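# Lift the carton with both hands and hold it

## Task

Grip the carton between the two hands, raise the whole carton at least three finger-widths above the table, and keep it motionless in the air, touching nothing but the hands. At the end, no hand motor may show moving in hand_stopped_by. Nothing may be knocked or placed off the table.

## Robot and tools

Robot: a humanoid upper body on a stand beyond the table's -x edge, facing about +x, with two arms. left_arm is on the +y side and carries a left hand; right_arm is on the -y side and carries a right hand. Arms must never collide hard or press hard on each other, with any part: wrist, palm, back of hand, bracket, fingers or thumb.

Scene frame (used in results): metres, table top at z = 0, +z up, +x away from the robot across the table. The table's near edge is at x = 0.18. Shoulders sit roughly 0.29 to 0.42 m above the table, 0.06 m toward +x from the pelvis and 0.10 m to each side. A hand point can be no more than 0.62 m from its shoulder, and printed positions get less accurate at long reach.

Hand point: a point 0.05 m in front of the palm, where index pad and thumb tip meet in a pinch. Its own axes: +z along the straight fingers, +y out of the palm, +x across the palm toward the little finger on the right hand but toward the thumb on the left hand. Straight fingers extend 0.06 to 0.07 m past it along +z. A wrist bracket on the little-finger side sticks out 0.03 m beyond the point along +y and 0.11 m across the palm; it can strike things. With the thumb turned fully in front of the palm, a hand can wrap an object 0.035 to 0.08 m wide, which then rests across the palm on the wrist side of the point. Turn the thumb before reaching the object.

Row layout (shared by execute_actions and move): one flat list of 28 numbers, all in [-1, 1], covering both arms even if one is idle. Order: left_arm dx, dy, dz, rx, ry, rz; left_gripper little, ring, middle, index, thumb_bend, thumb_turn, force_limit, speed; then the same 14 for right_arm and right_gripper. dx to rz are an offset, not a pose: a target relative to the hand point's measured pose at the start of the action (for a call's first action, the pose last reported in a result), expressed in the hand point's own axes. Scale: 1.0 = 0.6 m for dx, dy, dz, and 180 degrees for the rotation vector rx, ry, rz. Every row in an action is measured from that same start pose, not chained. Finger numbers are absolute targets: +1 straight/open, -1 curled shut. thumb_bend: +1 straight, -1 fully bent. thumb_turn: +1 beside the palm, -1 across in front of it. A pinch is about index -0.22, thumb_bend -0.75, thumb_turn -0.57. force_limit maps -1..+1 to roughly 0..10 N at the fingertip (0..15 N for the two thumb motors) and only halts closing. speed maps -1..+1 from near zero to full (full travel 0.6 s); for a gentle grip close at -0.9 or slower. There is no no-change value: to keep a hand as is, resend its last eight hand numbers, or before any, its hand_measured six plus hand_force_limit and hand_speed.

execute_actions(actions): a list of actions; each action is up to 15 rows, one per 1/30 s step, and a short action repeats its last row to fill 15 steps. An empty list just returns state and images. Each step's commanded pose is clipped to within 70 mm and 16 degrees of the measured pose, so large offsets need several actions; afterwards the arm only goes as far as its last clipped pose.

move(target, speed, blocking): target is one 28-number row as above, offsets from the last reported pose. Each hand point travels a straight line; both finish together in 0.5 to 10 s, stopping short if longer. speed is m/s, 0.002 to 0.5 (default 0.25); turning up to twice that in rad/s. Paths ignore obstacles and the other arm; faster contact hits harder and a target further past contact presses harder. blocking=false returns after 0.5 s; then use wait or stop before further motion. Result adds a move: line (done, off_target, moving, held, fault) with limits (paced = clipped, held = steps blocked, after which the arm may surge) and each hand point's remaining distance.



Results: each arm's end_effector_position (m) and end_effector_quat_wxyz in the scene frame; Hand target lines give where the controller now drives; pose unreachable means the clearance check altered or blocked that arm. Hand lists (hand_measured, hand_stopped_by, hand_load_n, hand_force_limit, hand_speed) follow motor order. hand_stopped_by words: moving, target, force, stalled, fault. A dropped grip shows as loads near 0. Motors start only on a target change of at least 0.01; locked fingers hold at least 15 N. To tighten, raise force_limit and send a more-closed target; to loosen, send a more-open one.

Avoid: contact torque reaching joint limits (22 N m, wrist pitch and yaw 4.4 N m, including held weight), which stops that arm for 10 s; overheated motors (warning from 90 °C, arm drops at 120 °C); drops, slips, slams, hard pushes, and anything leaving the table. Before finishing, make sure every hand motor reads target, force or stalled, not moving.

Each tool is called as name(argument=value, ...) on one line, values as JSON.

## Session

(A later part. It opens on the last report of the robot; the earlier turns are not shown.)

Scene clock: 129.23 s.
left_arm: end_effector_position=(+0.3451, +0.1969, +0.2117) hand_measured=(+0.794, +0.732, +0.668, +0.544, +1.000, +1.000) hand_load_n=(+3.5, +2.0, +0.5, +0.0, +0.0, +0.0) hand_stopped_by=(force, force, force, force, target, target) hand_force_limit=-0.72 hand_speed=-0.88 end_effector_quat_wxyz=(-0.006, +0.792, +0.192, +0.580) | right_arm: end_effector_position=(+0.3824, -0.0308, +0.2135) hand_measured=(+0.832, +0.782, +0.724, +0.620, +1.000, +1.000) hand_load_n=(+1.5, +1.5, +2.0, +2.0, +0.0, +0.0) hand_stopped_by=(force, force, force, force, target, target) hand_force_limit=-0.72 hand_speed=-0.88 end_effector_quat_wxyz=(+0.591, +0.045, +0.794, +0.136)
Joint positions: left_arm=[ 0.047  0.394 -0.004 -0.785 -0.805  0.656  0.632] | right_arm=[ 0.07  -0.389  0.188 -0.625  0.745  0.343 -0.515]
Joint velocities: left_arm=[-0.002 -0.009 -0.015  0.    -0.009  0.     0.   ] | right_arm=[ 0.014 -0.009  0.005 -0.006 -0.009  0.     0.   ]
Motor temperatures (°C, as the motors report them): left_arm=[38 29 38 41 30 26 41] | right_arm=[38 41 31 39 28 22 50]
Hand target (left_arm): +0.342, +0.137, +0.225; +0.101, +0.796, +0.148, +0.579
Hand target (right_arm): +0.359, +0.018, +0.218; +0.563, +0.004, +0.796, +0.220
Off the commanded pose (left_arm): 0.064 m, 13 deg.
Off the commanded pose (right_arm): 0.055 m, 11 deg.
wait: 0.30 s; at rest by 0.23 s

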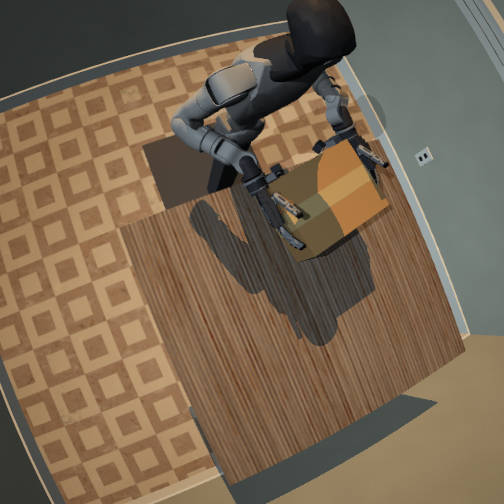

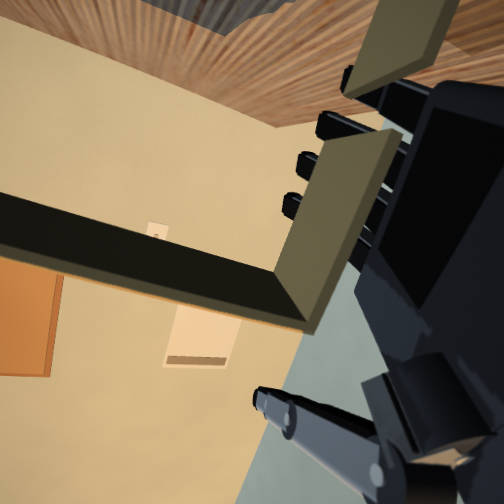

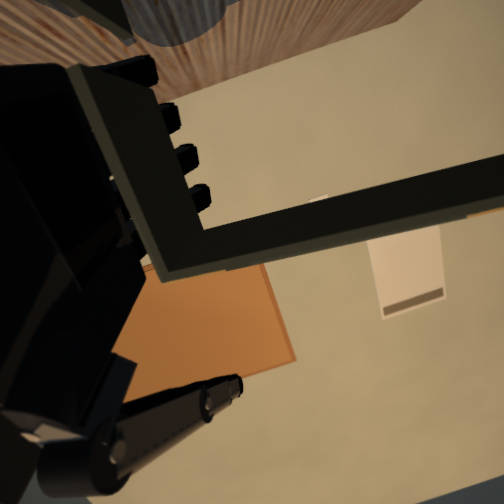

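execute_actions(actions=[[[-0.0136,0.1021,-0.0271,-0.07,-0.0164,-0.0173,0.76,0.68,0.62,0.5,1,1,-0.72,-0.88,0.0245,0.0864,-0.0175,-0.0553,0.0215,0.0155,0.79,0.73,0.67,0.57,1,1,-0.72,-0.88],[-0.0124,0.1024,-0.0276,-0.0706,-0.0164,-0.017,0.76,0.68,0.62,0.5,1,1,-0.72,-0.88,0.0231,0.0868,-0.0179,-0.0556,0.0215,0.0155,0.79,0.73,0.67,0.57,1,1,-0.72,-0.88],[-0.0108,0.1028,-0.0282,-0.0711,-0.0164,-0.0167,0.76,0.68,0.62,0.5,1,1,-0.72,-0.88,0.0213,0.0875,-0.0185,-0.0559,0.0215,0.0155,0.79,0.73,0.67,0.57,1,1,-0.72,-0.88],[-0.0088,0.1032,-0.0289,-0.0716,-0.0164,-0.0164,0.76,0.68,0.62,0.5,1,1,-0.72,-0.88,0.0189,0.0883,-0.0191,-0.0562,0.0215,0.0155,0.79,0.73,0.67,0.57,1,1,-0.72,-0.88],[-0.0064,0.1038,-0.0297,-0.072,-0.0164,-0.0161,0.76,0.68,0.62,0.5,1,1,-0.72,-0.88,0.0162,0.0892,-0.0199,-0.0565,0.0215,0.0155,0.79,0.73,0.67,0.57,1,1,-0.72,-0.88],[-0.0039,0.1044,-0.0306,-0.0723,-0.0164,-0.0158,0.76,0.68,0.62,0.5,1,1,-0.72,-0.88,0.0133,0.0902,-0.0207,-0.0568,0.0215,0.0155,0.79,0.73,0.67,0.57,1,1,-0.72,-0.88],[-0.0013,0.105,-0.0316,-0.0726,-0.0164,-0.0155,0.76,0.68,0.62,0.5,1,1,-0.72,-0.88,0.0103,0.0913,-0.0216,-0.057,0.0215,0.0155,0.79,0.73,0.67,0.57,1,1,-0.72,-0.88],[0.0013,0.1056,-0.0325,-0.0729,-0.0164,-0.0152,0.76,0.68,0.62,0.5,1,1,-0.72,-0.88,0.0073,0.0923,-0.0225,-0.0573,0.0215,0.0155,0.79,0.73,0.67,0.57,1,1,-0.72,-0.88],[0.0039,0.1062,-0.0334,-0.0732,-0.0164,-0.015,0.76,0.68,0.62,0.5,1,1,-0.72,-0.88,0.0043,0.0934,-0.0233,-0.0575,0.0215,0.0155,0.79,0.73,0.67,0.57,1,1,-0.72,-0.88],[0.0065,0.1068,-0.0344,-0.0735,-0.0164,-0.0147,0.76,0.68,0.62,0.5,1,1,-0.72,-0.88,0.0013,0.0944,-0.0242,-0.0578,0.0215,0.0155,0.79,0.73,0.67,0.57,1,1,-0.72,-0.88],[0.0091,0.1074,-0.0353,-0.0738,-0.0164,-0.0145,0.76,0.68,0.62,0.5,1,1,-0.72,-0.88,-0.0017,0.0954,-0.025,-0.058,0.0215,0.0155,0.79,0.73,0.67,0.57,1,1,-0.72,-0.88],[0.0117,0.108,-0.0362,-0.0741,-0.0164,-0.0142,0.76,0.68,0.62,0.5,1,1,-0.72,-0.88,-0.0047,0.0965,-0.0259,-0.0583,0.0215,0.0155,0.79,0.73,0.67,0.57,1,1,-0.72,-0.88],[0.0143,0.1086,-0.0372,-0.0744,-0.0164,-0.014,0.76,0.68,0.62,0.5,1,1,-0.72,-0.88,-0.0077,0.0975,-0.0268,-0.0585,0.0215,0.0155,0.79,0.73,0.67,0.57,1,1,-0.72,-0.88],[0.0165,0.1091,-0.038,-0.0747,-0.0164,-0.0137,0.76,0.68,0.62,0.5,1,1,-0.72,-0.88,-0.0102,0.0984,-0.0275,-0.0588,0.0215,0.0155,0.79,0.73,0.67,0.57,1,1,-0.72,-0.88],[0.018,0.1095,-0.0385,-0.075,-0.0164,-0.0135,0.76,0.68,0.62,0.5,1,1,-0.72,-0.88,-0.012,0.099,-0.028,-0.059,0.0215,0.0155,0.79,0.73,0.67,0.57,1,1,-0.72,-0.88]]])

wait(seconds=0.8)

Scene clock: 131.93 s.
left_arm: end_effector_position=(+0.3464, +0.1974, +0.2297) hand_measured=(+0.794, +0.732, +0.668, +0.544, +1.000, +1.000) hand_load_n=(+4.0, +3.0, +1.5, +0.0, +0.0, +0.0) hand_stopped_by=(force, force, force, force, target, target) hand_force_limit=-0.72 hand_speed=-0.88 end_effector_quat_wxyz=(-0.002, +0.790, +0.191, +0.582) | right_arm: end_effector_position=(+0.3832, -0.0292, +0.2334) hand_measured=(+0.832, +0.782, +0.724, +0.620, +1.000, +1.000) hand_load_n=(+3.0, +2.0, +2.0, +1.0, +0.0, +0.0) hand_stopped_by=(force, force, force, force, target, target) hand_force_limit=-0.72 hand_speed=-0.88 end_effector_quat_wxyz=(+0.593, +0.045, +0.792, +0.139)
Joint positions: left_arm=[-0.007  0.426  0.051 -0.843 -0.933  0.739  0.718] | right_arm=[ 0.029 -0.45   0.173 -0.708  0.851  0.399 -0.616]
Joint velocities: left_arm=[-0.178  0.064  0.153 -0.153 -0.383  0.232  0.272] | right_arm=[-0.133 -0.143 -0.051 -0.222  0.278  0.158 -0.279]
Motor temperatures (°C, as the motors report them): left_arm=[39 29 38 42 31 26 44] | right_arm=[39 41 31 41 28 22 54]
Hand target (left_arm): +0.341, +0.137, +0.246; +0.103, +0.795, +0.139, +0.581
Hand target (right_arm): +0.358, +0.019, +0.242; +0.564, -0.000, +0.795, +0.225
Off the commanded pose (left_arm): 0.065 m, 14 deg.
Off the commanded pose (right_arm): 0.055 m, 11 deg.

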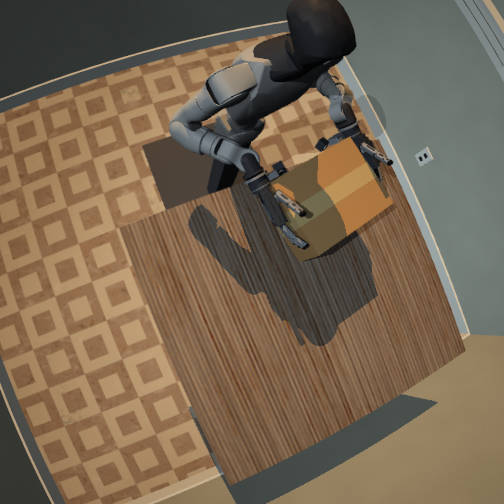

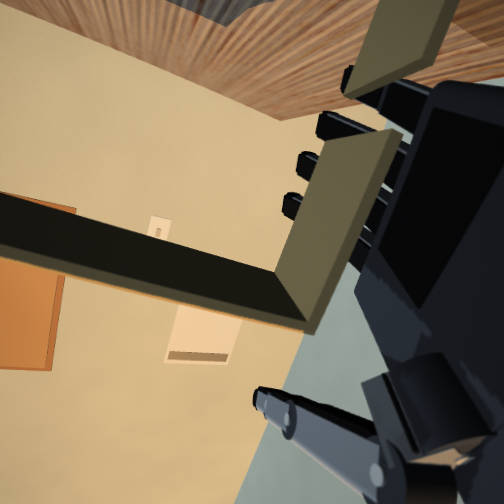

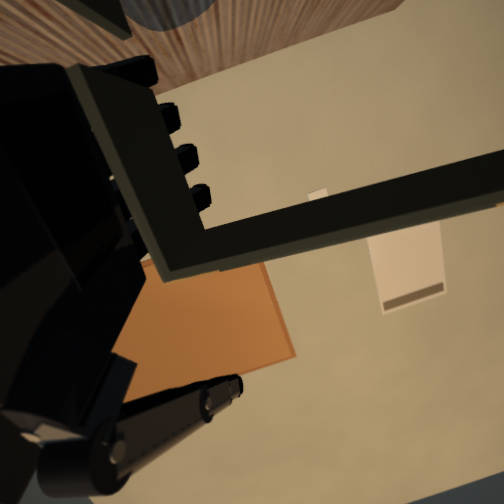

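Scene clock: 132.73 s.
left_arm: end_effector_position=(+0.3469, +0.1975, +0.2336) hand_measured=(+0.794, +0.732, +0.668, +0.544, +1.000, +1.000) hand_load_n=(+4.0, +3.0, +1.5, +0.5, +0.0, +0.0) hand_stopped_by=(force, force, force, force, target, target) hand_force_limit=-0.72 hand_speed=-0.88 end_effector_quat_wxyz=(-0.002, +0.789, +0.191, +0.583) | right_arm: end_effector_position=(+0.3836, -0.0288, +0.2374) hand_measured=(+0.832, +0.782, +0.724, +0.620, +1.000, +1.000) hand_load_n=(+3.0, +2.0, +1.5, +1.0, +0.0, +0.0) hand_stopped_by=(force, force, force, force, target, target) hand_force_limit=-0.72 hand_speed=-0.88 end_effector_quat_wxyz=(+0.594, +0.045, +0.791, +0.139)
Joint positions: left_arm=[-0.02   0.43   0.063 -0.853 -0.959  0.755  0.736] | right_arm=[ 0.018 -0.46   0.169 -0.722  0.869  0.41  -0.635]
Joint velocities: left_arm=[ 0.002 -0.014 -0.002 -0.002 -0.017  0.     0.   ] | right_arm=[ 0.    -0.009  0.005  0.     0.002  0.     0.   ]
Motor temperatures (°C, as the motors report them): left_arm=[39 29 38 43 31 26 45] | right_arm=[39 41 31 41 28 22 56]
Hand target (left_arm): +0.341, +0.137, +0.246; +0.103, +0.795, +0.139, +0.581
Hand target (right_arm): +0.358, +0.019, +0.242; +0.564, -0.000, +0.795, +0.225
Off the commanded pose (left_arm): 0.064 m, 14 deg.
Off the commanded pose (right_arm): 0.055 m, 11 deg.
wait: 0.80 s; at rest by 0.23 s

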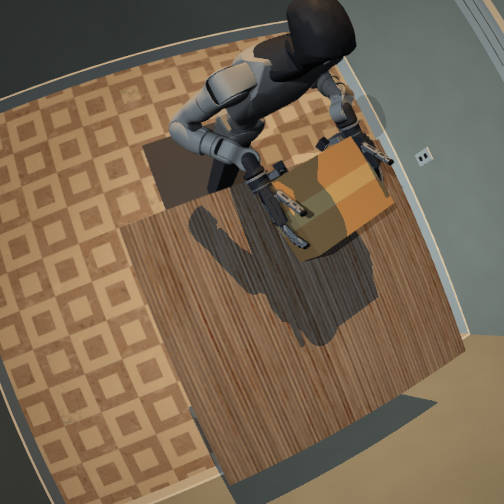

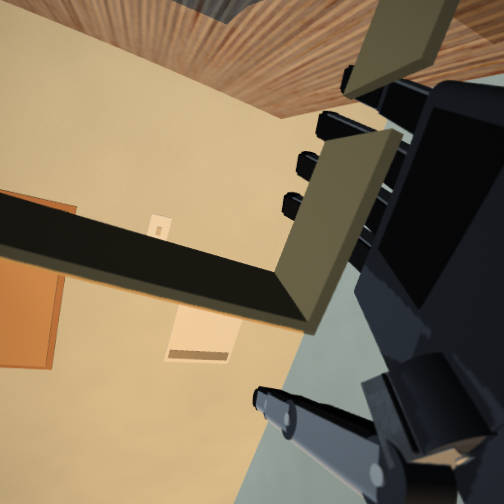

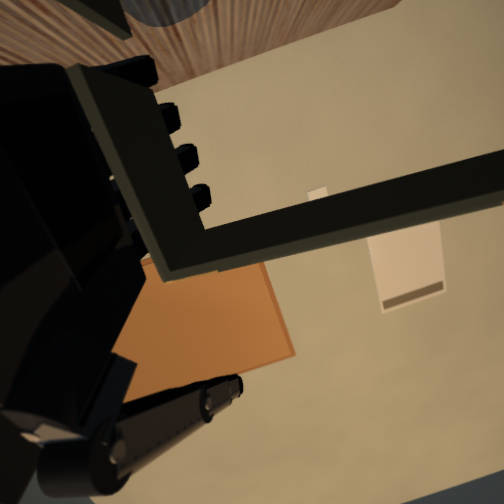

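The carton has risen at least 68 mm since the last slip, the grip is steady, and no finger motor reads moving.

finished_scene(scene=2)

The scene is finished: the task was done.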